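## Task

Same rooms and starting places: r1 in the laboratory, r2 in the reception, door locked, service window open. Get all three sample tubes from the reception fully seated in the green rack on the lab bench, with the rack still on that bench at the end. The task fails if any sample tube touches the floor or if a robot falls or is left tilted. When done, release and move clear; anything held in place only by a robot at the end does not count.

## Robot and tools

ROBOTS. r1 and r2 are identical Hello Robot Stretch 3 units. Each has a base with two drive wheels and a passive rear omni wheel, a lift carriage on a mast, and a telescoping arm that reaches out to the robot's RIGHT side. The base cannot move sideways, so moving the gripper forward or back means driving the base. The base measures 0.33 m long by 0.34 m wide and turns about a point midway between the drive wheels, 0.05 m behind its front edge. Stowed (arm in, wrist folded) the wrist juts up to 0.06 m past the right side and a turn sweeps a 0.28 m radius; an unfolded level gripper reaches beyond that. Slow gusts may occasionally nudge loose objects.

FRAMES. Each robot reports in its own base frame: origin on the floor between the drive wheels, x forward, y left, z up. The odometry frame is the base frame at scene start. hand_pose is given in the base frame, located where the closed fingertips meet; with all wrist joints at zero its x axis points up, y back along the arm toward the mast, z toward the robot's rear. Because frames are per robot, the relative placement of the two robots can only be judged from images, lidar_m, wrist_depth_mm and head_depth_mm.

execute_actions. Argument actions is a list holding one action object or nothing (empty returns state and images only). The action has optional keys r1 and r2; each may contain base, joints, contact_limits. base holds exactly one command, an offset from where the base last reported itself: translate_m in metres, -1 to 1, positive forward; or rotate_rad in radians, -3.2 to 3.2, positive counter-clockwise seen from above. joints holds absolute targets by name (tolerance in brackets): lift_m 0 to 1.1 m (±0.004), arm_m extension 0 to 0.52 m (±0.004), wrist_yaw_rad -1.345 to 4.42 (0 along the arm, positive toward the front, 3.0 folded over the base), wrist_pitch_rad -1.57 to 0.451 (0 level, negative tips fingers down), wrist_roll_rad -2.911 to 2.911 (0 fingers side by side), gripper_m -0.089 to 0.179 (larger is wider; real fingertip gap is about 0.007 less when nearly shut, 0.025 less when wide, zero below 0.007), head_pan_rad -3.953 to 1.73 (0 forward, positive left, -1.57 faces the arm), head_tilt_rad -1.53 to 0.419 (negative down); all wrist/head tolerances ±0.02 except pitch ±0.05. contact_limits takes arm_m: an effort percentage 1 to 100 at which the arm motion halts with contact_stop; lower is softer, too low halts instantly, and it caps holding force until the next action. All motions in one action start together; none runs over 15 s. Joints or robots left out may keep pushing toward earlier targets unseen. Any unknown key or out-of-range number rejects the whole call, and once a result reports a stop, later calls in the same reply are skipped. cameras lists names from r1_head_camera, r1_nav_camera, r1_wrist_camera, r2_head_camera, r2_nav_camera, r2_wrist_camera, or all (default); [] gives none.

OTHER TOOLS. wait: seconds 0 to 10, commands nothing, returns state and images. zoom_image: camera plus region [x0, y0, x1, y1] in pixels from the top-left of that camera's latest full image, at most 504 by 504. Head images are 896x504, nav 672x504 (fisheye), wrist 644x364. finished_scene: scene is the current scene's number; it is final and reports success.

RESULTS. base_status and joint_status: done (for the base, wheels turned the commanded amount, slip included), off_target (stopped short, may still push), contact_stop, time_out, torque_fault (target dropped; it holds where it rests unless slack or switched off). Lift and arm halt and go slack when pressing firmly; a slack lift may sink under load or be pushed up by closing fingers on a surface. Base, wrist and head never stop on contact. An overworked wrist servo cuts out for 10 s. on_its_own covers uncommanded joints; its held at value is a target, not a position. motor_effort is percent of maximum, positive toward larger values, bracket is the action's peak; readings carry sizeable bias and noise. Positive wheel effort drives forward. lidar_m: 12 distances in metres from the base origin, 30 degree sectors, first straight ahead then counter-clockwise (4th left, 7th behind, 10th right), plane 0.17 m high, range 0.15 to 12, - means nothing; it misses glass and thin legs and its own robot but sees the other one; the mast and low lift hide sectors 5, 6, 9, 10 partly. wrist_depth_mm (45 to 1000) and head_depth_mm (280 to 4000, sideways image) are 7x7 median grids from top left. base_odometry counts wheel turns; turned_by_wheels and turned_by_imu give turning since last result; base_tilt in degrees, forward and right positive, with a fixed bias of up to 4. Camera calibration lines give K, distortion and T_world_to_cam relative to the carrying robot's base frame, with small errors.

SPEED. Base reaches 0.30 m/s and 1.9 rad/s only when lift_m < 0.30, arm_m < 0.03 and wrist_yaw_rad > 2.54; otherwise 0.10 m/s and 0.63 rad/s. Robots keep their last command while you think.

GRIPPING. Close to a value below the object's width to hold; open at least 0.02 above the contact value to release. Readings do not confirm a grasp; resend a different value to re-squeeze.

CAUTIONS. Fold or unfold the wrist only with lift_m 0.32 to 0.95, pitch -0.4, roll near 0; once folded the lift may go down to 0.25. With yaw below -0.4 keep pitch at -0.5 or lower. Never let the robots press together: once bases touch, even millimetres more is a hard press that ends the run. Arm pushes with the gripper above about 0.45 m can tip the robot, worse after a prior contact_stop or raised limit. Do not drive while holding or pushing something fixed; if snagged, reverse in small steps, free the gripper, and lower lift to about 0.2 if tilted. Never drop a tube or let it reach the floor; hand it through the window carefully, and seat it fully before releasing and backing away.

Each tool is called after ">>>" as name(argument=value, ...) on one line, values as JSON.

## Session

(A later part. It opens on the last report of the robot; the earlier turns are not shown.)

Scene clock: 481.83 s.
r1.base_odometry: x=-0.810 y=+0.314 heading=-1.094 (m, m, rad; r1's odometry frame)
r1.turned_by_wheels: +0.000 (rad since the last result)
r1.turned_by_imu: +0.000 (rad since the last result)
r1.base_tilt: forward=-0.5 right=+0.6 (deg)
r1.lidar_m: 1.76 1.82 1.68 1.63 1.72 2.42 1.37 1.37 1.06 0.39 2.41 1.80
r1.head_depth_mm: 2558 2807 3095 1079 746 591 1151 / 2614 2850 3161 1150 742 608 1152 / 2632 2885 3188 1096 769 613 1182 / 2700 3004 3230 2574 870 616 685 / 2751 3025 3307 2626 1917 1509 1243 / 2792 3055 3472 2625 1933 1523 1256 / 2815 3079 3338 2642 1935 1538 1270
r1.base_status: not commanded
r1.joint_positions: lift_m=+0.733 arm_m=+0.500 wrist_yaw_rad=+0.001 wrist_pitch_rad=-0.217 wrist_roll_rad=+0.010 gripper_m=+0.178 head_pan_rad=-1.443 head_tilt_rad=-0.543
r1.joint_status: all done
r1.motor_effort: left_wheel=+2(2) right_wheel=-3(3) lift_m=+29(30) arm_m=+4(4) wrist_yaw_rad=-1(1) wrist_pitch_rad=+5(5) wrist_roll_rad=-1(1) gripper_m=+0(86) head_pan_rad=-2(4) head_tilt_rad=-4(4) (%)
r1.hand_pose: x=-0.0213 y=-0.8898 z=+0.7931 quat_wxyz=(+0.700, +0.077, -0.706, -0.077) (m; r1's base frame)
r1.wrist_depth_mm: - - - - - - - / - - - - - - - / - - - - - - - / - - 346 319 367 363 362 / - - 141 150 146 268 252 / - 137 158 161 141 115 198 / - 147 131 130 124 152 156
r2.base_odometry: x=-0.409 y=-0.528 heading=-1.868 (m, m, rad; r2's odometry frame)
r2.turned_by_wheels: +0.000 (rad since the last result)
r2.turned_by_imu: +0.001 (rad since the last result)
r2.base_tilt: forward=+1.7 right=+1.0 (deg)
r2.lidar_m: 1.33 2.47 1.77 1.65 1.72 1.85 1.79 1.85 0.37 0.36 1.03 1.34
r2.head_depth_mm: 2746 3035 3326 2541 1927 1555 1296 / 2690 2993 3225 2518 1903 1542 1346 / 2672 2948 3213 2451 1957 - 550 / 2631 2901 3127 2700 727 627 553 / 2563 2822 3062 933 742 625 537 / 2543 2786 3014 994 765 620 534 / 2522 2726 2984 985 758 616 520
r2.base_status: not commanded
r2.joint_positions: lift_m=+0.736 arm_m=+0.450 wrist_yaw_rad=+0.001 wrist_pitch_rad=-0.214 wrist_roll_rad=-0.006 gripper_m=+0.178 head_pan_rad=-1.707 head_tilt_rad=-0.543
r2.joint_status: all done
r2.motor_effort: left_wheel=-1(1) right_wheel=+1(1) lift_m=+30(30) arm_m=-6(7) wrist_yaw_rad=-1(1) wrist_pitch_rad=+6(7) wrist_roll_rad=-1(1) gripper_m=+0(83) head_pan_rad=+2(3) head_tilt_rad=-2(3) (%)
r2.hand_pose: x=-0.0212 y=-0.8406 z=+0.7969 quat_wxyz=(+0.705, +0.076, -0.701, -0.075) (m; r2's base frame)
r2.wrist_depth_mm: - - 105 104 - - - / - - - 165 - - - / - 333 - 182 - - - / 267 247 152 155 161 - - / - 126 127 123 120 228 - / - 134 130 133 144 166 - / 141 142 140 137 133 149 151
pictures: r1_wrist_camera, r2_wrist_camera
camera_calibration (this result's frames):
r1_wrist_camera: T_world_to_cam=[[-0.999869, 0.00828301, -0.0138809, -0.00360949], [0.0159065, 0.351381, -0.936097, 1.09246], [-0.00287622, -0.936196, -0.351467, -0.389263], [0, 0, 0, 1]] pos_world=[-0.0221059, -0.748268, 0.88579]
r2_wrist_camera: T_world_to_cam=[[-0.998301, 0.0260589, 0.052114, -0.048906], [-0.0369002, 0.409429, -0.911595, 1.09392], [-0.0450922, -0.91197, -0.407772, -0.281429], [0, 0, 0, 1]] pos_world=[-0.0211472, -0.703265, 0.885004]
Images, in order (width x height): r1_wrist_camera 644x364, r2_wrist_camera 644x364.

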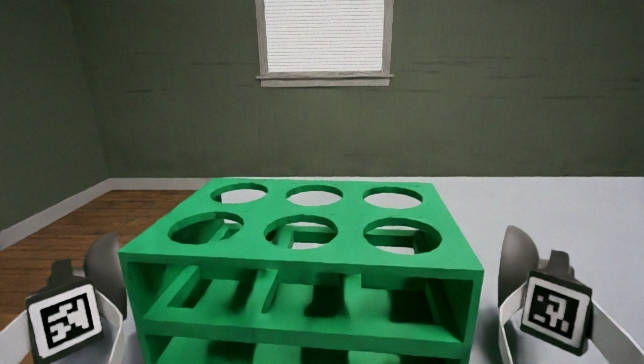

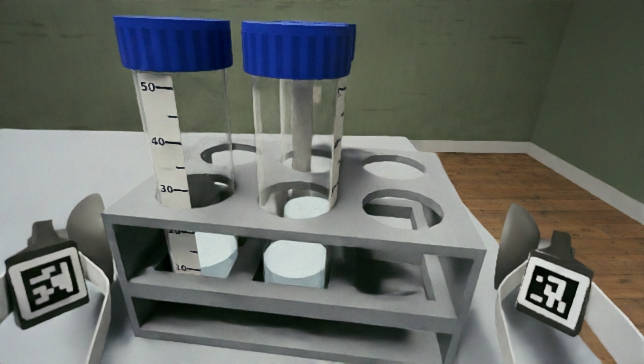

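>>> execute_actions(actions=[{"r1": {"joints": {"arm_m": 0.40, "wrist_pitch_rad": 0.0, "lift_m": 0.78}}, "r2": {"joints": {"arm_m": 0.36, "wrist_pitch_rad": 0.0}}}], cameras=[])

>>> execute_actions(actions=[{"r1": {"base": {"translate_m": 0.27}, "joints": {"arm_m": 0.15, "lift_m": 0.90, "gripper_m": 0.085}}, "r2": {"base": {"translate_m": -0.238}, "joints": {"arm_m": 0.40, "wrist_yaw_rad": 0.8, "gripper_m": 0.058, "lift_m": 0.73, "head_pan_rad": -1.35, "head_tilt_rad": -0.55}}}], cameras=["r2_head_camera", "r2_wrist_camera"])

Scene clock: 502.37 s.
r1.base_odometry: x=-0.810 y=+0.314 heading=-1.094 (m, m, rad; r1's odometry frame)
r1.turned_by_wheels: +0.000 (rad since the last result)
r1.turned_by_imu: +0.000 (rad since the last result)
r1.base_tilt: forward=-0.6 right=+0.5 (deg)
r1.lidar_m: 1.76 1.83 1.68 1.63 1.72 2.41 1.36 1.38 1.06 0.40 2.41 1.81
r1.head_depth_mm: 2551 2809 3079 1129 722 599 1145 / 2601 2805 3131 1145 727 608 1149 / 2615 2942 3174 983 769 612 1184 / 2688 2917 3246 2578 871 618 684 / 2776 3050 3343 2606 1895 1511 1245 / 2804 3108 3455 2638 1927 1517 1258 / 2852 3098 3334 2661 1921 1534 1265
r1.base_status: not commanded
r1.joint_positions: lift_m=+0.780 arm_m=+0.400 wrist_yaw_rad=+0.001 wrist_pitch_rad=-0.024 wrist_roll_rad=+0.010 gripper_m=+0.178 head_pan_rad=-1.443 head_tilt_rad=-0.543
r1.joint_status: all done
r1.motor_effort: left_wheel=+1(2) right_wheel=-3(3) lift_m=+36(39) arm_m=-3(3) wrist_yaw_rad=-1(1) wrist_pitch_rad=+6(8) wrist_roll_rad=+0(0) gripper_m=+1(1) head_pan_rad=-3(2) head_tilt_rad=-4(4) (%)
r1.hand_pose: x=-0.0213 y=-0.8008 z=+0.8884 quat_wxyz=(+0.704, +0.009, -0.710, -0.009) (m; r1's base frame)
r1.wrist_depth_mm: - - - - - - - / - - - - - - - / - - - - - - - / - - - - - - - / - - - - - - - / - - 493 391 415 410 422 / - - 277 249 296 308 304
r2.base_odometry: x=-0.409 y=-0.528 heading=-1.868 (m, m, rad; r2's odometry frame)
r2.turned_by_wheels: +0.000 (rad since the last result)
r2.turned_by_imu: +0.001 (rad since the last result)
r2.base_tilt: forward=+1.6 right=+1.0 (deg)
r2.lidar_m: 1.33 2.48 1.77 1.66 1.72 1.86 1.80 1.85 0.37 0.36 1.03 1.34
r2.head_depth_mm: 2730 3012 3223 2506 1928 1536 1301 / 2705 2955 3157 2510 1909 1543 1324 / 2681 2937 3131 2452 1955 - 563 / 2616 2931 3060 2511 - 628 554 / 2584 2812 3067 940 - 622 536 / 2533 2803 3016 996 762 619 534 / 2498 2719 2975 986 757 616 519
r2.base_status: not commanded
r2.joint_positions: lift_m=+0.736 arm_m=+0.360 wrist_yaw_rad=+0.001 wrist_pitch_rad=-0.023 wrist_roll_rad=-0.006 gripper_m=+0.178 head_pan_rad=-1.707 head_tilt_rad=-0.543
r2.joint_status: all done
r2.motor_effort: left_wheel=+0(1) right_wheel=+1(1) lift_m=+30(30) arm_m=-7(6) wrist_yaw_rad=-1(1) wrist_pitch_rad=+11(11) wrist_roll_rad=-1(1) gripper_m=+0(0) head_pan_rad=+2(2) head_tilt_rad=-3(3) (%)
r2.hand_pose: x=-0.0211 y=-0.7610 z=+0.8450 quat_wxyz=(+0.709, +0.009, -0.705, -0.008) (m; r2's base frame)
r2.wrist_depth_mm: - - - - - - - / - - - - - - - / - - - - - - - / - - - - - - - / 360 345 238 241 425 - - / - 253 224 227 252 - - / 199 202 203 208 210 232 -
pictures: none
No camera images: the call's "cameras" was empty. Leave "cameras" out to get every camera's image.

Scene clock: 506.10 s.
r1.base_odometry: x=-0.687 y=+0.074 heading=-1.094 (m, m, rad; r1's odometry frame)
r1.turned_by_wheels: +0.000 (rad since the last result)
r1.turned_by_imu: -0.001 (rad since the last result)
r1.base_tilt: forward=-0.6 right=+0.5 (deg)
r1.lidar_m: 1.48 1.52 1.67 1.62 1.70 2.39 1.63 1.43 0.43 1.05 2.04 1.53
r1.head_depth_mm: 2569 2777 3106 1129 - 1364 1235 / 2600 2829 3147 2814 - 1409 1241 / 2664 2893 3221 2677 1830 1496 1239 / 2692 2931 3285 2568 1904 1502 1242 / 2755 3007 3315 2604 1901 1505 1258 / 2784 3121 3362 2631 1920 1519 1262 / 2716 2714 2807 2604 1933 1543 1263
r1.base_status: done
r1.joint_positions: lift_m=+0.900 arm_m=+0.150 wrist_yaw_rad=+0.001 wrist_pitch_rad=-0.023 wrist_roll_rad=+0.010 gripper_m=+0.085 head_pan_rad=-1.443 head_tilt_rad=-0.543
r1.joint_status: all done
r1.motor_effort: left_wheel=+2(6) right_wheel=-3(4) lift_m=+36(38) arm_m=-3(4) wrist_yaw_rad=-1(0) wrist_pitch_rad=+6(7) wrist_roll_rad=-1(1) gripper_m=+2(86) head_pan_rad=-2(2) head_tilt_rad=-3(3) (%)
r1.hand_pose: x=-0.0213 y=-0.5508 z=+1.0086 quat_wxyz=(+0.704, +0.009, -0.710, -0.008) (m; r1's base frame)
r1.wrist_depth_mm: - - - - - - - / - - - - - - - / - - - - - - - / - - - - - - - / - - - - - - - / - - - - - 672 669 / - - - - - 483 504
r2.base_odometry: x=-0.339 y=-0.301 heading=-1.868 (m, m, rad; r2's odometry frame)
r2.turned_by_wheels: +0.000 (rad since the last result)
r2.turned_by_imu: +0.000 (rad since the last result)
r2.base_tilt: forward=+1.6 right=+1.0 (deg)
r2.lidar_m: 1.57 2.48 1.76 1.65 1.70 1.61 1.56 1.60 2.13 1.00 0.37 1.39
r2.head_depth_mm: 2533 2708 3001 2536 - 1552 1288 / 2543 2772 3047 2532 - 1537 1298 / 2603 2810 3058 2468 1758 1528 1285 / 2629 2857 3150 1020 799 1392 1273 / 2655 2935 3166 932 769 625 562 / 2738 3012 3175 992 765 620 561 / 2768 3047 3234 989 755 616 1172
r2.base_status: done
r2.joint_positions: lift_m=+0.730 arm_m=+0.400 wrist_yaw_rad=+0.797 wrist_pitch_rad=-0.022 wrist_roll_rad=-0.006 gripper_m=+0.058 head_pan_rad=-1.357 head_tilt_rad=-0.543
r2.joint_status: all done
r2.motor_effort: left_wheel=-1(6) right_wheel=+2(3) lift_m=+30(31) arm_m=+5(5) wrist_yaw_rad=+1(4) wrist_pitch_rad=+11(11) wrist_roll_rad=-1(1) gripper_m=+0(82) head_pan_rad=+2(19) head_tilt_rad=-2(3) (%)
r2.hand_pose: x=+0.1615 y=-0.7233 z=+0.8392 quat_wxyz=(+0.657, +0.281, -0.646, +0.268) (m; r2's base frame)
r2.wrist_depth_mm: - - - - - - - / - - - - - - - / - - - - - - - / 491 501 523 317 - - - / 322 332 358 289 262 359 - / 240 243 236 251 231 275 - / 192 194 195 198 201 - -
pictures: r2_head_camera (sideways: a quarter turn clockwise sets it upright), r2_wrist_camera
camera_calibration (this result's frames):
r2_head_camera: T_world_to_cam=[[-0.166891, 0.503412, -0.847776, 1.11961], [0.975191, 0.211104, -0.0666195, 0.082785], [0.145432, -0.837861, -0.526154, 0.63828], [0, 0, 0, 1]] pos_world=[0.0132953, -0.0463101, 1.29053]
r2_wrist_camera: T_world_to_cam=[[-0.723665, -0.688621, 0.0459398, -0.427879], [-0.188361, 0.133032, -0.973048, 0.967302], [0.66395, -0.712814, -0.225979, -0.271959], [0, 0, 0, 1]] pos_world=[0.0531282, -0.617185, 0.899431]
Images, in order (width x height): r2_head_camera 896x504, r2_wrist_camera 644x364.

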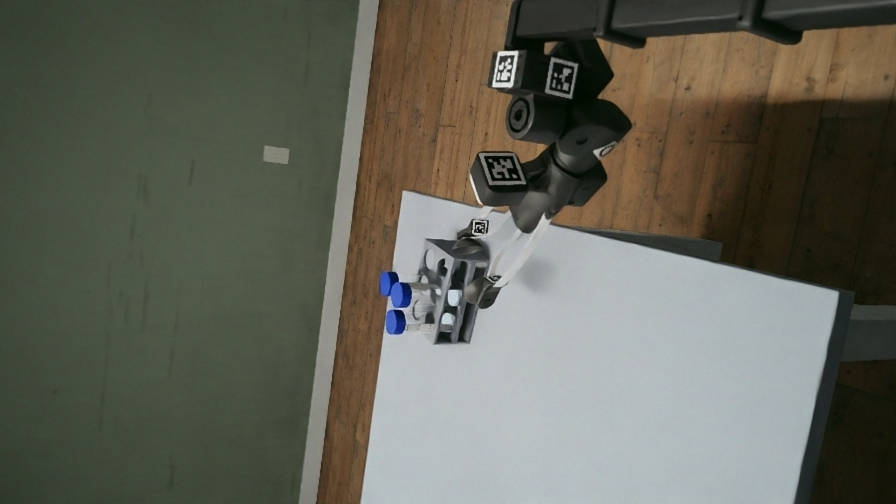

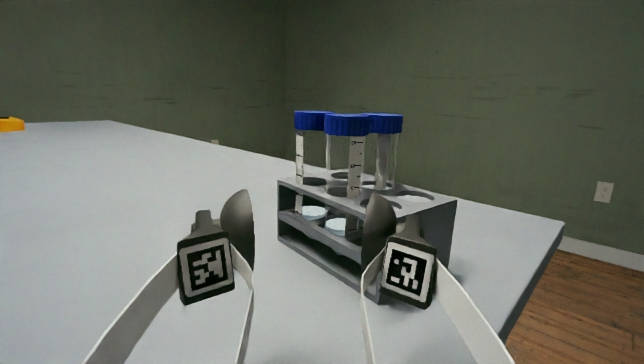

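>>> execute_actions(actions=[{"r1": {"base": {"translate_m": 0.06}}, "r2": {"joints": {"arm_m": 0.44, "lift_m": 0.735}}}], cameras=["r2_wrist_camera"])

Scene clock: 515.30 s.
r1.base_odometry: x=-0.659 y=+0.021 heading=-1.094 (m, m, rad; r1's odometry frame)
r1.turned_by_wheels: +0.000 (rad since the last result)
r1.turned_by_imu: +0.000 (rad since the last result)
r1.base_tilt: forward=-0.6 right=+0.5 (deg)
r1.lidar_m: 1.43 1.47 1.67 1.63 1.70 2.40 1.69 1.44 0.46 1.07 1.95 1.47
r1.head_depth_mm: 2578 2787 3089 2633 - 1393 1228 / 2580 2827 3157 2839 - 1399 1239 / 2656 2936 3195 2668 1815 1486 1242 / 2706 2962 3236 2576 1894 1500 1249 / 2770 3064 3299 2596 1901 1511 1251 / 2826 3091 3323 2636 1927 1518 1258 / 2617 2625 2698 2537 1950 1540 1271
r1.base_status: done
r1.joint_positions: lift_m=+0.900 arm_m=+0.150 wrist_yaw_rad=+0.001 wrist_pitch_rad=-0.023 wrist_roll_rad=+0.010 gripper_m=+0.085 head_pan_rad=-1.443 head_tilt_rad=-0.543
r1.joint_status: not commanded
r1.motor_effort: left_wheel=+2(8) right_wheel=-3(5) lift_m=+36(37) arm_m=-3(3) wrist_yaw_rad=-1(0) wrist_pitch_rad=+7(6) wrist_roll_rad=+0(1) gripper_m=+0(2) head_pan_rad=-1(3) head_tilt_rad=-4(4) (%)
r1.hand_pose: x=-0.0213 y=-0.5508 z=+1.0086 quat_wxyz=(+0.704, +0.009, -0.710, -0.008) (m; r1's base frame)
r1.wrist_depth_mm: - - - - - - - / - - - - - - - / - - - - - - - / - - - - - - - / - - - - - - - / - - - - - 677 668 / - - - - - 486 487
r2.base_odometry: x=-0.339 y=-0.301 heading=-1.868 (m, m, rad; r2's odometry frame)
r2.turned_by_wheels: +0.000 (rad since the last result)
r2.turned_by_imu: +0.001 (rad since the last result)
r2.base_tilt: forward=+1.7 right=+1.1 (deg)
r2.lidar_m: 1.57 2.48 1.76 1.66 1.71 1.61 1.56 1.60 2.14 1.00 0.37 1.38
r2.head_depth_mm: 2494 2722 2988 2672 - 1546 1301 / 2519 2764 3006 2629 1777 1545 1298 / 2602 2824 3088 2601 1820 1529 1282 / 2672 2859 3095 1018 803 1404 1269 / 2683 2907 3166 934 770 623 563 / 2721 2928 3204 996 765 620 561 / 2783 3067 3219 986 757 615 1177
r2.base_status: not commanded
r2.joint_positions: lift_m=+0.735 arm_m=+0.440 wrist_yaw_rad=+0.798 wrist_pitch_rad=-0.022 wrist_roll_rad=-0.006 gripper_m=+0.058 head_pan_rad=-1.357 head_tilt_rad=-0.543
r2.joint_status: all done
r2.motor_effort: left_wheel=-1(1) right_wheel=+2(2) lift_m=+40(42) arm_m=+5(5) wrist_yaw_rad=+1(1) wrist_pitch_rad=+10(11) wrist_roll_rad=-1(1) gripper_m=+0(0) head_pan_rad=+2(2) head_tilt_rad=-2(2) (%)
r2.hand_pose: x=+0.1616 y=-0.7632 z=+0.8439 quat_wxyz=(+0.657, +0.281, -0.646, +0.268) (m; r2's base frame)
r2.wrist_depth_mm: - - - - - - - / - - - - - - - / - - - - - - - / 508 522 542 295 - - - / 333 341 295 242 340 370 - / 249 251 243 229 234 284 - / 198 200 202 205 208 - -
pictures: r2_wrist_camera
camera_calibration (this result's frames):
r2_wrist_camera: T_world_to_cam=[[-0.723365, -0.688936, 0.0459397, -0.455819], [-0.188419, 0.13295, -0.973048, 0.97714], [0.66426, -0.712525, -0.225979, -0.299238], [0, 0, 0, 1]] pos_world=[0.0531598, -0.657156, 0.904123]
Images, in order (width x height): r2_wrist_camera 644x364.

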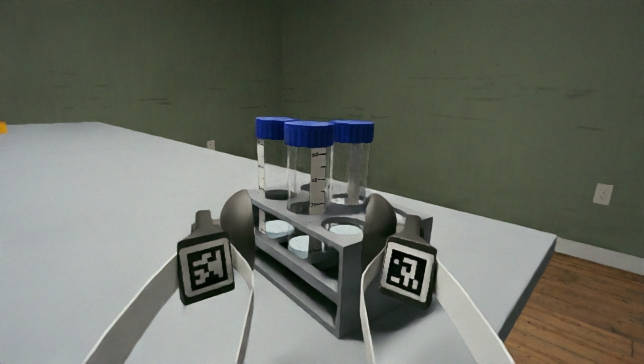

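>>> execute_actions(actions=[{"r1": {"base": {"translate_m": 0.06}}, "r2": {"base": {"translate_m": 0.042}, "joints": {"arm_m": 0.481, "gripper_m": 0.052}}}], cameras=["r2_wrist_camera"])

Scene clock: 523.17 s.
r1.base_odometry: x=-0.631 y=-0.033 heading=-1.094 (m, m, rad; r1's odometry frame)
r1.turned_by_wheels: +0.000 (rad since the last result)
r1.turned_by_imu: +0.000 (rad since the last result)
r1.base_tilt: forward=-0.6 right=+0.5 (deg)
r1.lidar_m: 1.37 1.41 1.67 1.62 1.70 2.39 1.75 1.44 0.49 3.10 1.87 1.40
r1.head_depth_mm: 2568 2824 3066 2725 - 1392 1235 / 2590 2883 3151 2791 - 1419 1236 / 2636 2895 3205 2681 1824 1488 1237 / 2676 2975 3269 2573 1890 1502 1250 / 2735 3085 3338 2582 1910 1518 1249 / 2828 3034 3309 2662 1932 1525 1265 / 2466 2512 2568 2488 1941 1550 1269
r1.base_status: done
r1.joint_positions: lift_m=+0.900 arm_m=+0.150 wrist_yaw_rad=+0.001 wrist_pitch_rad=-0.023 wrist_roll_rad=+0.010 gripper_m=+0.085 head_pan_rad=-1.443 head_tilt_rad=-0.543
r1.joint_status: not commanded
r1.motor_effort: left_wheel=+2(6) right_wheel=-3(5) lift_m=+36(36) arm_m=-3(3) wrist_yaw_rad=+0(0) wrist_pitch_rad=+6(6) wrist_roll_rad=+0(1) gripper_m=+1(1) head_pan_rad=-2(2) head_tilt_rad=-3(4) (%)
r1.hand_pose: x=-0.0213 y=-0.5508 z=+1.0086 quat_wxyz=(+0.704, +0.009, -0.710, -0.008) (m; r1's base frame)
r1.wrist_depth_mm: - - - - - - - / - - - - - - - / - - - - - - - / - - - - - - - / - - - - - - - / - - - - - 664 671 / - - - - - 540 488
r2.base_odometry: x=-0.351 y=-0.341 heading=-1.868 (m, m, rad; r2's odometry frame)
r2.turned_by_wheels: +0.000 (rad since the last result)
r2.turned_by_imu: +0.001 (rad since the last result)
r2.base_tilt: forward=+1.7 right=+1.0 (deg)
r2.lidar_m: 1.53 2.47 1.75 1.66 1.71 1.65 1.60 1.65 2.20 0.36 0.37 1.38
r2.head_depth_mm: 2513 2725 2992 2774 1854 1546 1302 / 2530 2752 3034 2642 1835 1530 1290 / 2594 2828 3067 2439 1727 1513 1284 / 2639 2822 3114 964 778 626 566 / 2697 2922 3182 961 769 622 552 / 2733 2975 3181 993 765 620 562 / 2782 3039 3228 983 758 614 1186
r2.base_status: done
r2.joint_positions: lift_m=+0.735 arm_m=+0.481 wrist_yaw_rad=+0.798 wrist_pitch_rad=-0.020 wrist_roll_rad=-0.006 gripper_m=+0.052 head_pan_rad=-1.357 head_tilt_rad=-0.543
r2.joint_status: all done
r2.motor_effort: left_wheel=-2(1) right_wheel=+3(9) lift_m=+40(40) arm_m=+5(5) wrist_yaw_rad=+1(1) wrist_pitch_rad=+10(11) wrist_roll_rad=-1(1) gripper_m=+0(34) head_pan_rad=+2(2) head_tilt_rad=-2(3) (%)
r2.hand_pose: x=+0.1616 y=-0.8042 z=+0.8442 quat_wxyz=(+0.657, +0.281, -0.646, +0.269) (m; r2's base frame)
r2.wrist_depth_mm: - - - - - - - / - - - - - - - / - - - 230 - - - / 508 522 544 287 - - - / 334 339 - 223 352 - - / 248 252 236 218 225 268 - / 198 200 202 196 202 211 -
pictures: r2_wrist_camera
camera_calibration (this result's frames):
r2_wrist_camera: T_world_to_cam=[[-0.723362, -0.688941, 0.0458995, -0.48403], [-0.187649, 0.13218, -0.973302, 0.982349], [0.664481, -0.712663, -0.224893, -0.329477], [0, 0, 0, 1]] pos_world=[0.0531395, -0.698121, 0.904242]
Images, in order (width x height): r2_wrist_camera 644x364.

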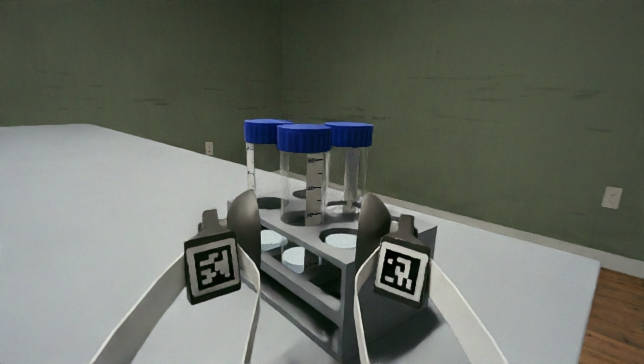

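>>> execute_actions(actions=[{"r1": {"base": {"translate_m": 0.04}}, "r2": {"joints": {"lift_m": 0.746}}}], cameras=[])

>>> execute_actions(actions=[{"r1": {"base": {"translate_m": 0.06}}, "r2": {"base": {"translate_m": 0.030}, "joints": {"arm_m": 0.510}}}], cameras=["r2_wrist_camera"])

Scene clock: 532.60 s.
r1.base_odometry: x=-0.613 y=-0.068 heading=-1.094 (m, m, rad; r1's odometry frame)
r1.turned_by_wheels: +0.000 (rad since the last result)
r1.turned_by_imu: +0.000 (rad since the last result)
r1.base_tilt: forward=-0.6 right=+0.5 (deg)
r1.lidar_m: 1.32 1.37 1.67 1.62 1.70 2.40 1.79 1.44 0.52 3.10 1.82 1.36
r1.head_depth_mm: 2578 2813 3081 2786 - 1396 1234 / 2628 2885 3169 2823 - 1404 1233 / 2641 2899 3184 2678 1840 1484 1241 / 2693 2992 3273 2556 1890 1494 1248 / 2754 3022 3353 2625 1914 1504 1255 / 2800 2969 3209 2609 1937 1515 1257 / 2406 2436 2498 2422 1944 1523 1274
r1.base_status: done
r1.joint_positions: lift_m=+0.900 arm_m=+0.150 wrist_yaw_rad=+0.001 wrist_pitch_rad=-0.023 wrist_roll_rad=+0.010 gripper_m=+0.085 head_pan_rad=-1.443 head_tilt_rad=-0.543
r1.joint_status: not commanded
r1.motor_effort: left_wheel=+2(7) right_wheel=-3(5) lift_m=+36(36) arm_m=-3(3) wrist_yaw_rad=-1(0) wrist_pitch_rad=+6(6) wrist_roll_rad=-1(1) gripper_m=+0(0) head_pan_rad=-3(2) head_tilt_rad=-4(3) (%)
r1.hand_pose: x=-0.0213 y=-0.5508 z=+1.0086 quat_wxyz=(+0.704, +0.009, -0.710, -0.008) (m; r1's base frame)
r1.wrist_depth_mm: - - - - - - - / - - - - - - - / - - - - - - - / - - - - - - - / - - - - - - - / - - - - - 681 670 / - - - - - 555 490
r2.base_odometry: x=-0.351 y=-0.341 heading=-1.868 (m, m, rad; r2's odometry frame)
r2.turned_by_wheels: +0.000 (rad since the last result)
r2.turned_by_imu: +0.001 (rad since the last result)
r2.base_tilt: forward=+1.6 right=+1.1 (deg)
r2.lidar_m: 1.52 2.48 1.76 1.66 1.70 1.65 1.60 1.64 2.19 0.36 0.36 1.38
r2.head_depth_mm: 2501 2727 3042 2801 1862 1543 1291 / 2562 2797 3007 2692 1834 1537 1292 / 2603 2829 3076 2381 1754 1524 1291 / 2646 2898 3145 961 775 629 566 / 2700 2928 3142 965 768 623 551 / 2741 3001 3198 997 761 619 562 / 2806 3069 3198 986 757 614 1182
r2.base_status: not commanded
r2.joint_positions: lift_m=+0.746 arm_m=+0.481 wrist_yaw_rad=+0.798 wrist_pitch_rad=-0.020 wrist_roll_rad=-0.006 gripper_m=+0.052 head_pan_rad=-1.357 head_tilt_rad=-0.543
r2.joint_status: all done
r2.motor_effort: left_wheel=-1(1) right_wheel=+3(2) lift_m=+40(41) arm_m=+5(5) wrist_yaw_rad=+1(1) wrist_pitch_rad=+10(10) wrist_roll_rad=-1(1) gripper_m=+0(0) head_pan_rad=+2(3) head_tilt_rad=-2(2) (%)
r2.hand_pose: x=+0.1616 y=-0.8042 z=+0.8552 quat_wxyz=(+0.657, +0.281, -0.646, +0.269) (m; r2's base frame)
r2.wrist_depth_mm: - - - - - - - / - - - - - - - / - - - - - - - / 550 570 588 297 - - - / 360 365 - 245 412 - - / 268 271 251 221 227 290 - / 213 218 217 203 215 228 -
pictures: none
No camera images: the call's "cameras" was empty. Leave "cameras" out to get every camera's image.

Scene clock: 534.13 s.
r1.base_odometry: x=-0.586 y=-0.121 heading=-1.094 (m, m, rad; r1's odometry frame)
r1.turned_by_wheels: +0.000 (rad since the last result)
r1.turned_by_imu: +0.000 (rad since the last result)
r1.base_tilt: forward=-0.5 right=+0.5 (deg)
r1.lidar_m: 1.26 1.31 1.66 1.62 1.70 2.40 1.85 0.56 0.56 3.12 1.73 1.30
r1.head_depth_mm: 2554 2779 3130 2768 - 1403 1230 / 2580 2895 3210 2781 - 1414 1239 / 2611 2921 3222 2699 1829 1497 1245 / 2765 2985 3258 2549 1890 1504 1247 / 2718 3066 3326 2605 1915 1502 1256 / 2759 2968 3071 2649 1923 1526 1255 / 2307 2350 2389 2416 1955 1539 1268
r1.base_status: done
r1.joint_positions: lift_m=+0.900 arm_m=+0.150 wrist_yaw_rad=+0.001 wrist_pitch_rad=-0.023 wrist_roll_rad=+0.010 gripper_m=+0.085 head_pan_rad=-1.443 head_tilt_rad=-0.543
r1.joint_status: not commanded
r1.motor_effort: left_wheel=+2(6) right_wheel=-3(4) lift_m=+36(36) arm_m=-3(3) wrist_yaw_rad=+0(1) wrist_pitch_rad=+6(6) wrist_roll_rad=+0(1) gripper_m=+0(1) head_pan_rad=-2(3) head_tilt_rad=-4(4) (%)
r1.hand_pose: x=-0.0213 y=-0.5508 z=+1.0086 quat_wxyz=(+0.704, +0.009, -0.710, -0.008) (m; r1's base frame)
r1.wrist_depth_mm: - - - - - - - / - - - - - - - / - - - - - - - / - - - - - - - / - - - - - - - / - - - - - 731 669 / - - - - - 697 501
r2.base_odometry: x=-0.360 y=-0.370 heading=-1.868 (m, m, rad; r2's odometry frame)
r2.turned_by_wheels: +0.000 (rad since the last result)
r2.turned_by_imu: +0.000 (rad since the last result)
r2.base_tilt: forward=+1.7 right=+1.1 (deg)
r2.lidar_m: 1.49 2.48 1.76 1.66 1.71 1.68 1.63 1.68 2.24 0.36 1.04 1.38
r2.head_depth_mm: 2509 2710 2951 2769 1866 1527 1297 / 2547 2744 3058 2744 1861 1542 1286 / 2604 2815 3072 1126 835 1410 1250 / 2672 2852 3112 929 777 626 543 / 2675 2908 3125 958 769 623 551 / 2750 3011 3187 992 761 621 558 / 2791 3042 3205 986 757 601 1180
r2.base_status: done
r2.joint_positions: lift_m=+0.746 arm_m=+0.510 wrist_yaw_rad=+0.798 wrist_pitch_rad=-0.020 wrist_roll_rad=-0.006 gripper_m=+0.052 head_pan_rad=-1.357 head_tilt_rad=-0.543
r2.joint_status: all done
r2.motor_effort: left_wheel=-2(1) right_wheel=+2(8) lift_m=+40(40) arm_m=+5(5) wrist_yaw_rad=+1(1) wrist_pitch_rad=+10(10) wrist_roll_rad=-1(1) gripper_m=+1(1) head_pan_rad=+2(2) head_tilt_rad=-3(2) (%)
r2.hand_pose: x=+0.1616 y=-0.8332 z=+0.8552 quat_wxyz=(+0.657, +0.281, -0.646, +0.269) (m; r2's base frame)
r2.wrist_depth_mm: - - - - - - - / - - - - - - - / - - - - - - - / 551 566 518 189 - - - / 362 366 - 215 - - - / 269 272 218 193 183 290 308 / 213 216 210 177 162 227 230
pictures: r2_wrist_camera
camera_calibration (this result's frames):
r2_wrist_camera: T_world_to_cam=[[-0.723357, -0.688947, 0.0458986, -0.504522], [-0.187649, 0.132179, -0.973302, 0.996884], [0.664486, -0.712658, -0.224893, -0.347674], [0, 0, 0, 1]] pos_world=[0.05314, -0.727128, 0.915236]
Images, in order (width x height): r2_wrist_camera 644x364.

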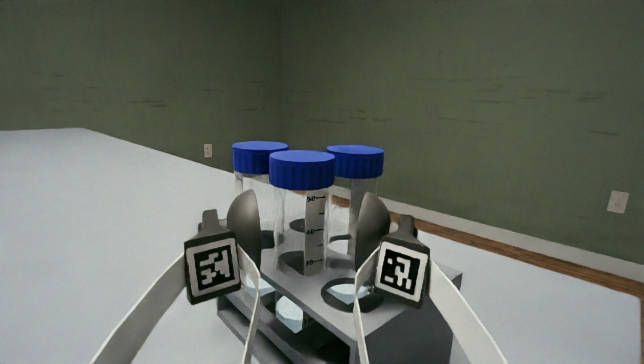

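>>> execute_actions(actions=[{"r1": {"base": {"translate_m": 0.05}}, "r2": {"base": {"translate_m": 0.017}, "joints": {"arm_m": 0.52}}}], cameras=["r2_wrist_camera"])

Scene clock: 540.23 s.
r1.base_odometry: x=-0.563 y=-0.166 heading=-1.093 (m, m, rad; r1's odometry frame)
r1.turned_by_wheels: +0.000 (rad since the last result)
r1.turned_by_imu: +0.000 (rad since the last result)
r1.base_tilt: forward=-0.6 right=+0.5 (deg)
r1.lidar_m: 1.22 1.27 1.66 1.61 1.70 2.38 1.89 0.60 0.64 3.11 1.66 1.25
r1.head_depth_mm: 2556 2793 3087 2795 - 1401 1221 / 2610 2869 3174 2782 - 1401 1230 / 2652 2899 3205 2711 1801 1492 1241 / 2705 2979 3282 2560 1898 1498 1248 / 2771 3042 3360 2590 1909 1498 1250 / 2702 2841 2933 2613 1912 1522 1263 / 2202 2205 2272 2308 1933 1537 1266
r1.base_status: done
r1.joint_positions: lift_m=+0.900 arm_m=+0.150 wrist_yaw_rad=+0.001 wrist_pitch_rad=-0.023 wrist_roll_rad=+0.010 gripper_m=+0.085 head_pan_rad=-1.443 head_tilt_rad=-0.543
r1.joint_status: not commanded
r1.motor_effort: left_wheel=+2(6) right_wheel=-3(5) lift_m=+36(36) arm_m=-3(4) wrist_yaw_rad=+0(0) wrist_pitch_rad=+6(6) wrist_roll_rad=+0(0) gripper_m=+1(0) head_pan_rad=-3(2) head_tilt_rad=-3(4) (%)
r1.hand_pose: x=-0.0213 y=-0.5508 z=+1.0086 quat_wxyz=(+0.704, +0.009, -0.710, -0.008) (m; r1's base frame)
r1.wrist_depth_mm: - - - - - - - / - - - - - - - / - - - - - - - / - - - - - - - / - - - - - - - / - - - - - - 674 / - - - - - - 532
r2.base_odometry: x=-0.365 y=-0.386 heading=-1.869 (m, m, rad; r2's odometry frame)
r2.turned_by_wheels: +0.000 (rad since the last result)
r2.turned_by_imu: +0.001 (rad since the last result)
r2.base_tilt: forward=+1.7 right=+1.0 (deg)
r2.lidar_m: 1.48 2.47 1.76 1.66 1.71 1.69 1.65 1.69 2.26 0.35 1.03 1.38
r2.head_depth_mm: 2501 2727 3045 2782 1880 1548 1299 / 2552 2738 3052 2776 1891 1532 1288 / 2584 2821 3077 1123 809 669 571 / 2646 2895 3106 932 777 629 542 / 2671 2944 3155 1001 770 623 550 / 2708 2970 3216 994 764 619 559 / 2814 3070 3240 983 756 603 1174
r2.base_status: done
r2.joint_positions: lift_m=+0.746 arm_m=+0.520 wrist_yaw_rad=+0.798 wrist_pitch_rad=-0.020 wrist_roll_rad=-0.006 gripper_m=+0.052 head_pan_rad=-1.357 head_tilt_rad=-0.543
r2.joint_status: all done
r2.motor_effort: left_wheel=-2(1) right_wheel=+3(9) lift_m=+40(40) arm_m=+5(6) wrist_yaw_rad=+1(1) wrist_pitch_rad=+10(10) wrist_roll_rad=-1(1) gripper_m=+0(1) head_pan_rad=+2(2) head_tilt_rad=-2(2) (%)
r2.hand_pose: x=+0.1616 y=-0.8432 z=+0.8552 quat_wxyz=(+0.657, +0.281, -0.646, +0.269) (m; r2's base frame)
r2.wrist_depth_mm: - - - - - - - / - - - - - - - / - - - - - - - / 548 570 523 163 - - - / 360 368 - 236 - - - / 270 272 201 171 183 289 - / 213 215 206 164 143 228 229
pictures: r2_wrist_camera
camera_calibration (this result's frames):
r2_wrist_camera: T_world_to_cam=[[-0.723358, -0.688946, 0.0458991, -0.511409], [-0.18765, 0.132179, -0.973302, 0.998205], [0.664485, -0.712659, -0.224893, -0.3548], [0, 0, 0, 1]] pos_world=[0.0531399, -0.737126, 0.915236]
Images, in order (width x height): r2_wrist_camera 644x364.

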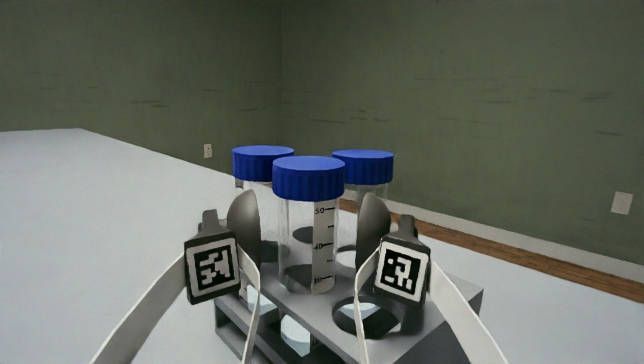

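>>> execute_actions(actions=[{"r2": {"joints": {"gripper_m": -0.02}}}], cameras=["r2_wrist_camera"])

Scene clock: 545.83 s.
r1.base_odometry: x=-0.563 y=-0.166 heading=-1.093 (m, m, rad; r1's odometry frame)
r1.turned_by_wheels: +0.000 (rad since the last result)
r1.turned_by_imu: +0.000 (rad since the last result)
r1.base_tilt: forward=-0.5 right=+0.5 (deg)
r1.lidar_m: 1.22 1.27 1.66 1.62 1.70 2.39 1.89 0.60 0.64 3.11 1.66 1.25
r1.head_depth_mm: 2551 2790 3050 2771 - 1387 1230 / 2584 2846 3136 2759 - 1394 1235 / 2645 2895 3238 2658 1814 1492 1238 / 2715 3007 3289 2571 1893 1504 1246 / 2805 3035 3344 2643 1920 1509 1253 / 2733 2832 2966 2607 1928 1519 1263 / 2179 2233 2299 2299 1939 1529 1271
r1.base_status: not commanded
r1.joint_positions: lift_m=+0.900 arm_m=+0.150 wrist_yaw_rad=+0.001 wrist_pitch_rad=-0.023 wrist_roll_rad=+0.010 gripper_m=+0.085 head_pan_rad=-1.443 head_tilt_rad=-0.543
r1.joint_status: not commanded
r1.motor_effort: left_wheel=+2(2) right_wheel=-3(3) lift_m=+36(36) arm_m=-3(3) wrist_yaw_rad=+0(0) wrist_pitch_rad=+6(6) wrist_roll_rad=+0(0) gripper_m=+0(0) head_pan_rad=-2(2) head_tilt_rad=-4(4) (%)
r1.hand_pose: x=-0.0213 y=-0.5508 z=+1.0086 quat_wxyz=(+0.704, +0.009, -0.710, -0.008) (m; r1's base frame)
r1.wrist_depth_mm: - - - - - - - / - - - - - - - / - - - - - - - / - - - - - - - / - - - - - - - / - - - - - - 665 / - - - - - - 534
r2.base_odometry: x=-0.365 y=-0.386 heading=-1.869 (m, m, rad; r2's odometry frame)
r2.turned_by_wheels: +0.000 (rad since the last result)
r2.turned_by_imu: +0.001 (rad since the last result)
r2.base_tilt: forward=+1.7 right=+1.0 (deg)
r2.lidar_m: 1.48 2.48 1.76 1.65 1.71 1.69 1.65 1.70 2.26 0.35 1.03 1.38
r2.head_depth_mm: 2514 2733 2990 2788 1887 1537 1287 / 2529 2750 3051 2772 1895 1549 1290 / 2599 2814 3049 1129 811 666 569 / 2640 2876 3107 929 775 629 542 / 2687 2900 3154 1003 770 624 551 / 2764 2964 3222 1001 764 621 560 / 2757 3059 3244 983 759 602 1173
r2.base_status: not commanded
r2.joint_positions: lift_m=+0.746 arm_m=+0.520 wrist_yaw_rad=+0.798 wrist_pitch_rad=-0.021 wrist_roll_rad=-0.006 gripper_m=-0.019 head_pan_rad=-1.357 head_tilt_rad=-0.543
r2.joint_status: all done
r2.motor_effort: left_wheel=-2(1) right_wheel=+3(3) lift_m=+39(40) arm_m=+5(5) wrist_yaw_rad=+1(1) wrist_pitch_rad=+10(10) wrist_roll_rad=-1(1) gripper_m=-14(90) head_pan_rad=+2(1) head_tilt_rad=-3(2) (%)
r2.hand_pose: x=+0.1616 y=-0.8432 z=+0.8552 quat_wxyz=(+0.657, +0.281, -0.646, +0.269) (m; r2's base frame)
r2.wrist_depth_mm: - - - - - - - / - - - - - - - / - - - - - - - / 546 564 519 157 - - - / 358 366 385 216 - - - / 268 272 201 163 186 289 - / 214 215 204 164 142 226 229
pictures: r2_wrist_camera
camera_calibration (this result's frames):
r2_wrist_camera: T_world_to_cam=[[-0.723268, -0.689038, 0.0459403, -0.511509], [-0.187707, 0.132139, -0.973296, 0.998174], [0.664568, -0.712577, -0.224909, -0.354734], [0, 0, 0, 1]] pos_world=[0.0531512, -0.737122, 0.915234]
Images, in order (width x height): r2_wrist_camera 644x364.

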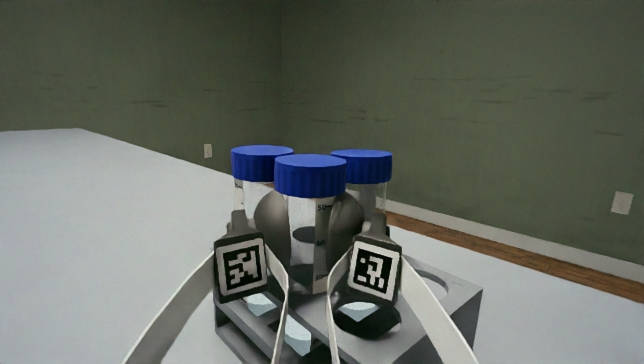

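>>> execute_actions(actions=[{"r1": {"base": {"translate_m": 0.08}}, "r2": {"base": {"translate_m": 0.012}, "joints": {"gripper_m": 0.045, "wrist_yaw_rad": 0.765}}}], cameras=["r2_wrist_camera"])

Scene clock: 552.53 s.
r1.base_odometry: x=-0.526 y=-0.237 heading=-1.093 (m, m, rad; r1's odometry frame)
r1.turned_by_wheels: +0.000 (rad since the last result)
r1.turned_by_imu: +0.000 (rad since the last result)
r1.base_tilt: forward=-0.6 right=+0.5 (deg)
r1.lidar_m: 1.14 1.19 1.65 1.61 1.70 2.38 1.98 0.66 1.17 3.12 1.55 1.17
r1.head_depth_mm: 2573 2772 3088 2744 - 1397 1230 / 2628 2920 3163 2787 - 1406 1245 / 2663 2930 3249 2649 1827 1494 1236 / 2704 3038 3248 2576 1891 1506 1253 / 2771 3035 3345 2606 1918 1513 1253 / 2580 2676 2694 2476 1918 1509 1262 / 2059 2097 2153 2167 1935 1523 1263
r1.base_status: done
r1.joint_positions: lift_m=+0.900 arm_m=+0.150 wrist_yaw_rad=+0.001 wrist_pitch_rad=-0.023 wrist_roll_rad=+0.010 gripper_m=+0.085 head_pan_rad=-1.443 head_tilt_rad=-0.543
r1.joint_status: not commanded
r1.motor_effort: left_wheel=+2(6) right_wheel=-4(5) lift_m=+36(36) arm_m=-3(3) wrist_yaw_rad=-1(0) wrist_pitch_rad=+6(6) wrist_roll_rad=+0(1) gripper_m=+0(0) head_pan_rad=-2(2) head_tilt_rad=-4(4) (%)
r1.hand_pose: x=-0.0213 y=-0.5508 z=+1.0086 quat_wxyz=(+0.704, +0.009, -0.710, -0.008) (m; r1's base frame)
r1.wrist_depth_mm: - - - - - - - / - - - - - - - / - - - - - - - / - - - - - - - / - - - - - - - / - - - - - - 719 / - - - - - - 692
r2.base_odometry: x=-0.369 y=-0.397 heading=-1.869 (m, m, rad; r2's odometry frame)
r2.turned_by_wheels: +0.000 (rad since the last result)
r2.turned_by_imu: +0.001 (rad since the last result)
r2.base_tilt: forward=+1.7 right=+1.0 (deg)
r2.lidar_m: 1.47 2.48 1.76 1.65 1.71 1.70 1.66 1.70 2.27 0.35 1.03 1.38
r2.head_depth_mm: 2540 2735 2982 2775 1853 1549 1297 / 2540 2812 2994 2772 1873 1528 1289 / 2595 2853 3040 1128 783 648 556 / 2616 2903 3117 934 776 627 542 / 2723 2968 3134 1004 770 623 550 / 2730 2982 3241 996 762 618 560 / 2799 3032 3229 985 756 600 1177
r2.base_status: done
r2.joint_positions: lift_m=+0.746 arm_m=+0.520 wrist_yaw_rad=+0.766 wrist_pitch_rad=-0.021 wrist_roll_rad=-0.006 gripper_m=+0.045 head_pan_rad=-1.357 head_tilt_rad=-0.543
r2.joint_status: all done
r2.motor_effort: left_wheel=-1(2) right_wheel=+2(8) lift_m=+40(40) arm_m=+5(5) wrist_yaw_rad=-2(5) wrist_pitch_rad=+10(10) wrist_roll_rad=-1(1) gripper_m=+1(79) head_pan_rad=+3(2) head_tilt_rad=-2(2) (%)
r2.hand_pose: x=+0.1559 y=-0.8489 z=+0.8552 quat_wxyz=(+0.661, +0.270, -0.651, +0.258) (m; r2's base frame)
r2.wrist_depth_mm: - - - - - - - / - - - - - - - / - - - - - - - / 551 561 518 163 - - - / 359 365 399 235 - - - / 268 279 201 168 174 290 - / 215 215 204 163 143 228 229
pictures: r2_wrist_camera
camera_calibration (this result's frames):
r2_wrist_camera: T_world_to_cam=[[-0.744611, -0.665915, 0.0459404, -0.496598], [-0.183452, 0.137986, -0.973296, 1.00215], [0.641794, -0.733155, -0.224909, -0.368897], [0, 0, 0, 1]] pos_world=[0.0508298, -0.739434, 0.915234]
Images, in order (width x height): r2_wrist_camera 644x364.

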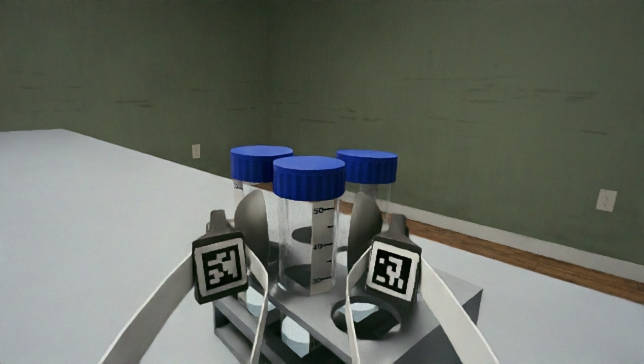

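>>> execute_actions(actions=[{"r2": {"joints": {"gripper_m": -0.02}}}], cameras=[])

>>> execute_actions(actions=[{"r1": {"base": {"translate_m": 0.06}}, "r2": {"joints": {"lift_m": 0.825}}}], cameras=["r2_wrist_camera", "r2_head_camera"])

Scene clock: 571.83 s.
r1.base_odometry: x=-0.526 y=-0.237 heading=-1.093 (m, m, rad; r1's odometry frame)
r1.turned_by_wheels: +0.000 (rad since the last result)
r1.turned_by_imu: +0.000 (rad since the last result)
r1.base_tilt: forward=-0.5 right=+0.5 (deg)
r1.lidar_m: 1.13 1.19 1.65 1.61 1.69 2.38 1.98 0.66 1.17 3.09 1.55 1.17
r1.head_depth_mm: 2560 2778 3116 2742 - 1394 1225 / 2616 2874 3177 2800 - 1406 1236 / 2720 2904 3159 2691 1826 1495 1238 / 2697 2954 3257 2568 1892 1504 1245 / 2776 3015 3265 2600 1900 1513 1249 / 2593 2640 2705 2499 1932 1525 1263 / 2061 2092 2140 2184 1949 1530 1265
r1.base_status: not commanded
r1.joint_positions: lift_m=+0.900 arm_m=+0.150 wrist_yaw_rad=+0.001 wrist_pitch_rad=-0.023 wrist_roll_rad=+0.010 gripper_m=+0.085 head_pan_rad=-1.443 head_tilt_rad=-0.543
r1.joint_status: not commanded
r1.motor_effort: left_wheel=+2(2) right_wheel=-3(3) lift_m=+35(36) arm_m=-3(4) wrist_yaw_rad=-1(0) wrist_pitch_rad=+6(6) wrist_roll_rad=+0(1) gripper_m=+1(0) head_pan_rad=-3(1) head_tilt_rad=-4(3) (%)
r1.hand_pose: x=-0.0213 y=-0.5508 z=+1.0086 quat_wxyz=(+0.704, +0.009, -0.710, -0.008) (m; r1's base frame)
r1.wrist_depth_mm: - - - - - - - / - - - - - - - / - - - - - - - / - - - - - - - / - - - - - - - / - - - - - - 717 / - - - - - - 693
r2.base_odometry: x=-0.369 y=-0.397 heading=-1.869 (m, m, rad; r2's odometry frame)
r2.turned_by_wheels: +0.000 (rad since the last result)
r2.turned_by_imu: +0.001 (rad since the last result)
r2.base_tilt: forward=+1.7 right=+1.1 (deg)
r2.lidar_m: 1.47 2.48 1.76 1.66 1.71 1.71 1.66 1.70 2.28 0.35 1.03 1.38
r2.head_depth_mm: 2514 2715 3001 2792 1850 1546 1299 / 2564 2772 3019 2729 1864 1551 1292 / 2623 2821 3035 1131 783 649 555 / 2612 2863 3097 937 776 628 541 / 2696 2958 3117 1004 771 625 550 / 2725 2997 3200 993 765 619 560 / 2778 3044 3218 983 756 598 1176
r2.base_status: not commanded
r2.joint_positions: lift_m=+0.746 arm_m=+0.520 wrist_yaw_rad=+0.766 wrist_pitch_rad=-0.021 wrist_roll_rad=-0.006 gripper_m=-0.019 head_pan_rad=-1.357 head_tilt_rad=-0.543
r2.joint_status: all done
r2.motor_effort: left_wheel=-1(1) right_wheel=+2(2) lift_m=+40(40) arm_m=+5(5) wrist_yaw_rad=-1(1) wrist_pitch_rad=+10(10) wrist_roll_rad=-1(1) gripper_m=-14(89) head_pan_rad=+2(2) head_tilt_rad=-2(3) (%)
r2.hand_pose: x=+0.1559 y=-0.8488 z=+0.8552 quat_wxyz=(+0.661, +0.271, -0.651, +0.258) (m; r2's base frame)
r2.wrist_depth_mm: - - - - - - - / - - - - - - - / - - - - - - - / 543 563 514 155 - - - / 357 368 372 216 - - - / 269 274 200 163 186 288 - / 213 215 203 164 140 226 230
pictures: none
No camera images: the call's "cameras" was empty. Leave "cameras" out to get every camera's image.

Scene clock: 573.40 s.
r1.base_odometry: x=-0.498 y=-0.290 heading=-1.093 (m, m, rad; r1's odometry frame)
r1.turned_by_wheels: +0.000 (rad since the last result)
r1.turned_by_imu: +0.000 (rad since the last result)
r1.base_tilt: forward=-0.6 right=+0.5 (deg)
r1.lidar_m: 1.07 1.13 1.56 1.61 1.69 2.39 2.04 0.71 1.20 3.11 1.48 1.11
r1.head_depth_mm: 2563 2819 3130 2754 - 1394 1228 / 2621 2882 3108 2816 - 1406 1240 / 2698 2907 3193 2698 1813 1500 1236 / 2705 2974 3265 2583 1904 1506 1245 / 2739 2967 3260 2567 1908 1504 1246 / 2442 2530 2565 2484 1930 1510 1252 / 1947 1974 2024 2059 1927 1532 1264
r1.base_status: done
r1.joint_positions: lift_m=+0.900 arm_m=+0.150 wrist_yaw_rad=+0.001 wrist_pitch_rad=-0.023 wrist_roll_rad=+0.010 gripper_m=+0.085 head_pan_rad=-1.443 head_tilt_rad=-0.543
r1.joint_status: not commanded
r1.motor_effort: left_wheel=+2(7) right_wheel=-3(5) lift_m=+36(36) arm_m=-3(3) wrist_yaw_rad=+0(1) wrist_pitch_rad=+6(6) wrist_roll_rad=+0(1) gripper_m=+0(1) head_pan_rad=-3(2) head_tilt_rad=-4(4) (%)
r1.hand_pose: x=-0.0213 y=-0.5508 z=+1.0086 quat_wxyz=(+0.704, +0.009, -0.710, -0.008) (m; r1's base frame)
r1.wrist_depth_mm: - - - - - - - / - - - - - - - / - - - - - - - / - - - - - - - / - - - - - - - / - - - - - - 728 / - - - - - - 726
r2.base_odometry: x=-0.369 y=-0.397 heading=-1.869 (m, m, rad; r2's odometry frame)
r2.turned_by_wheels: +0.000 (rad since the last result)
r2.turned_by_imu: +0.000 (rad since the last result)
r2.base_tilt: forward=+1.7 right=+1.0 (deg)
r2.lidar_m: 1.46 2.47 1.77 1.66 1.71 1.71 1.66 1.71 2.27 0.35 1.03 1.37
r2.head_depth_mm: 2495 2712 2912 2322 1911 1546 1295 / 2544 2764 3044 2303 1906 1537 1290 / 2583 2809 3073 944 779 649 554 / 2661 2867 3130 950 776 628 541 / 2658 2956 3124 1006 767 624 551 / 2712 2959 3218 996 763 619 560 / 2743 3065 3210 986 757 598 1173
r2.base_status: not commanded
r2.joint_positions: lift_m=+0.825 arm_m=+0.520 wrist_yaw_rad=+0.766 wrist_pitch_rad=-0.021 wrist_roll_rad=-0.006 gripper_m=-0.019 head_pan_rad=-1.357 head_tilt_rad=-0.543
r2.joint_status: all done
r2.motor_effort: left_wheel=+0(2) right_wheel=+2(2) lift_m=+40(41) arm_m=+5(5) wrist_yaw_rad=+0(1) wrist_pitch_rad=+10(10) wrist_roll_rad=-1(1) gripper_m=-15(15) head_pan_rad=+2(2) head_tilt_rad=-2(3) (%)
r2.hand_pose: x=+0.1559 y=-0.8488 z=+0.9342 quat_wxyz=(+0.661, +0.271, -0.651, +0.258) (m; r2's base frame)
r2.wrist_depth_mm: - - - - - - - / - - - - - - - / - - - - - - - / 821 932 - 155 - - - / 545 557 563 - - - - / 402 407 201 211 - - - / 325 326 316 189 337 - -
pictures: r2_head_camera (sideways: a quarter turn clockwise sets it upright), r2_wrist_camera
camera_calibration (this result's frames):
r2_head_camera: T_world_to_cam=[[-0.166941, 0.503461, -0.847737, 1.11956], [0.975174, 0.21118, -0.0666195, 0.0827852], [0.145484, -0.837813, -0.526216, 0.638361], [0, 0, 0, 1]] pos_world=[0.0132984, -0.0463088, 1.29052]
r2_wrist_camera: T_world_to_cam=[[-0.744585, -0.665946, 0.0459251, -0.500235], [-0.183503, 0.138053, -0.973277, 1.07906], [0.64181, -0.733115, -0.224995, -0.351024], [0, 0, 0, 1]] pos_world=[0.0508336, -0.739438, 0.994221]
Images, in order (width x height): r2_head_camera 896x504, r2_wrist_camera 644x364.

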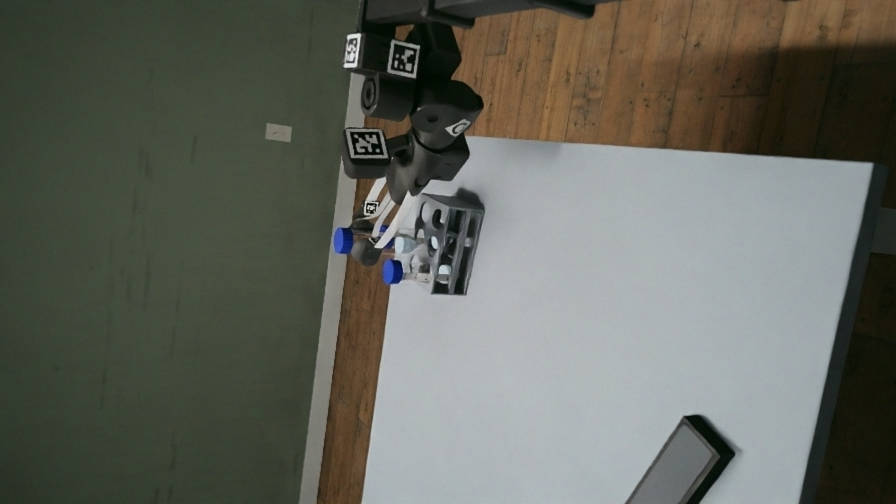

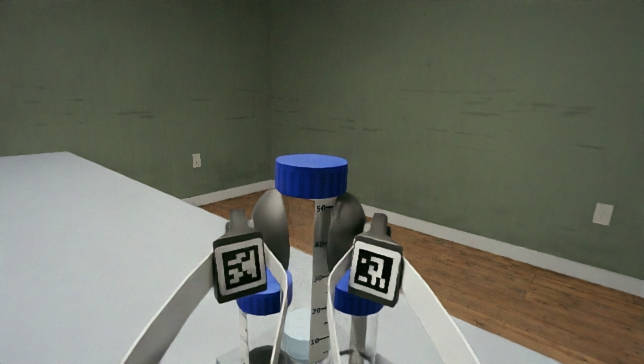

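>>> zoom_image(camera="r2_head_camera", region=[320, 130, 520, 320])

Region (320, 130, 520, 320) of r2_head_camera's 896x504 image, scaled by 2.520, with more detail than that image has; it fills the top 479 rows of this view, and the rest is white.

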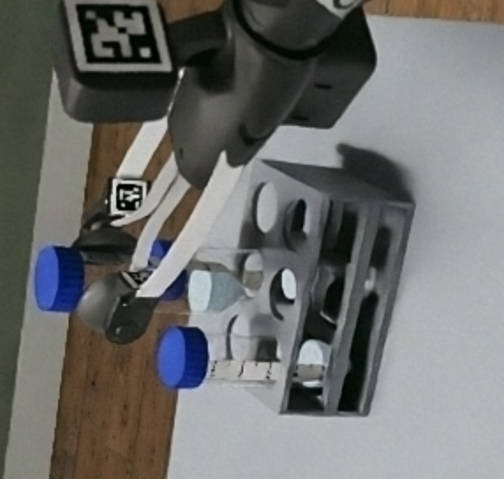

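>>> execute_actions(actions=[{"r1": {"base": {"translate_m": 0.06}}, "r2": {"base": {"translate_m": -0.042}}}], cameras=["r2_wrist_camera", "r2_head_camera"])

Scene clock: 588.13 s.
r1.base_odometry: x=-0.471 y=-0.343 heading=-1.093 (m, m, rad; r1's odometry frame)
r1.turned_by_wheels: +0.000 (rad since the last result)
r1.turned_by_imu: +0.000 (rad since the last result)
r1.base_tilt: forward=-0.7 right=+0.6 (deg)
r1.lidar_m: 1.01 1.07 1.47 1.61 1.69 2.38 2.10 0.76 1.23 3.12 1.39 1.04
r1.head_depth_mm: 2559 2780 3132 2776 - 1390 1234 / 2620 2878 3141 2789 - 1404 1236 / 2677 2912 3213 2677 1820 1499 1248 / 2737 2967 3288 2559 1904 1509 1260 / 2809 2997 3271 2585 1912 1505 1253 / 2301 2356 2442 2357 1924 1534 1264 / 1820 1850 1898 1951 1893 1541 1267
r1.base_status: done
r1.joint_positions: lift_m=+0.900 arm_m=+0.150 wrist_yaw_rad=+0.001 wrist_pitch_rad=-0.023 wrist_roll_rad=+0.010 gripper_m=+0.085 head_pan_rad=-1.443 head_tilt_rad=-0.543
r1.joint_status: not commanded
r1.motor_effort: left_wheel=+2(5) right_wheel=-3(5) lift_m=+36(36) arm_m=-3(3) wrist_yaw_rad=-1(1) wrist_pitch_rad=+6(6) wrist_roll_rad=+0(1) gripper_m=+1(0) head_pan_rad=-2(3) head_tilt_rad=-3(4) (%)
r1.hand_pose: x=-0.0213 y=-0.5508 z=+1.0086 quat_wxyz=(+0.704, +0.009, -0.710, -0.008) (m; r1's base frame)
r1.wrist_depth_mm: - - - - - - - / - - - - - - - / - - - - - - - / - - - - - - - / - - - - - - - / - - - - - - - / - - - - - - -
r2.base_odometry: x=-0.356 y=-0.357 heading=-1.869 (m, m, rad; r2's odometry frame)
r2.turned_by_wheels: +0.000 (rad since the last result)
r2.turned_by_imu: +0.001 (rad since the last result)
r2.base_tilt: forward=+1.7 right=+1.0 (deg)
r2.lidar_m: 1.51 2.48 1.76 1.66 1.71 1.67 1.62 1.66 2.22 0.36 1.03 1.38
r2.head_depth_mm: 2519 2730 2989 2309 1920 1563 1301 / 2568 2782 3037 2287 1895 1548 1295 / 2616 2836 3036 1008 873 1447 1282 / 2678 2894 3093 965 776 628 552 / 2700 2941 3145 958 769 623 551 / 2718 3015 3246 996 765 620 560 / 2809 3063 3210 981 756 605 1180
r2.base_status: done
r2.joint_positions: lift_m=+0.825 arm_m=+0.520 wrist_yaw_rad=+0.766 wrist_pitch_rad=-0.021 wrist_roll_rad=-0.006 gripper_m=-0.019 head_pan_rad=-1.357 head_tilt_rad=-0.543
r2.joint_status: not commanded
r2.motor_effort: left_wheel=-1(5) right_wheel=+2(6) lift_m=+40(40) arm_m=+5(5) wrist_yaw_rad=-1(1) wrist_pitch_rad=+10(10) wrist_roll_rad=-1(1) gripper_m=-15(15) head_pan_rad=+2(1) head_tilt_rad=-2(2) (%)
r2.hand_pose: x=+0.1559 y=-0.8488 z=+0.9342 quat_wxyz=(+0.661, +0.271, -0.651, +0.258) (m; r2's base frame)
r2.wrist_depth_mm: - - - - - - - / - - - - - - - / - - - - - - - / 843 941 - 155 - - - / 543 550 563 - - - - / 407 413 376 260 - - - / 321 326 259 188 337 - -
pictures: r2_head_camera (sideways: a quarter turn clockwise sets it upright), r2_wrist_camera
camera_calibration (this result's frames):
r2_head_camera: T_world_to_cam=[[-0.166941, 0.503461, -0.847737, 1.11956], [0.975174, 0.21118, -0.0666195, 0.0827852], [0.145484, -0.837813, -0.526216, 0.638361], [0, 0, 0, 1]] pos_world=[0.0132984, -0.0463088, 1.29052]
r2_wrist_camera: T_world_to_cam=[[-0.744585, -0.665946, 0.0459251, -0.500236], [-0.183503, 0.138053, -0.973277, 1.07906], [0.64181, -0.733115, -0.224995, -0.351023], [0, 0, 0, 1]] pos_world=[0.0508336, -0.739438, 0.994221]
Images, in order (width x height): r2_head_camera 896x504, r2_wrist_camera 644x364.

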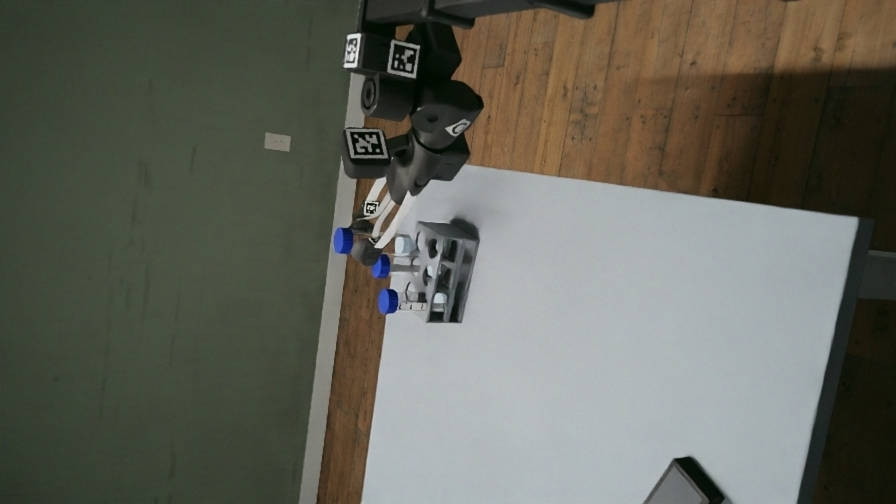

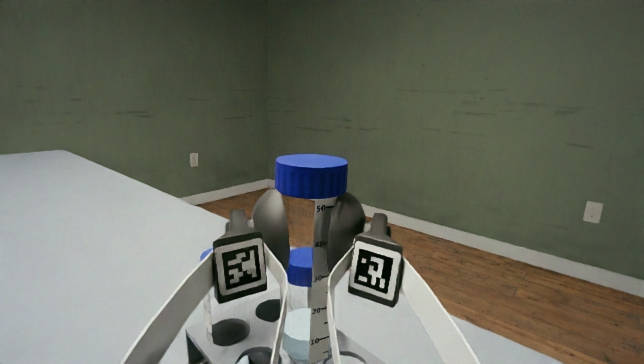

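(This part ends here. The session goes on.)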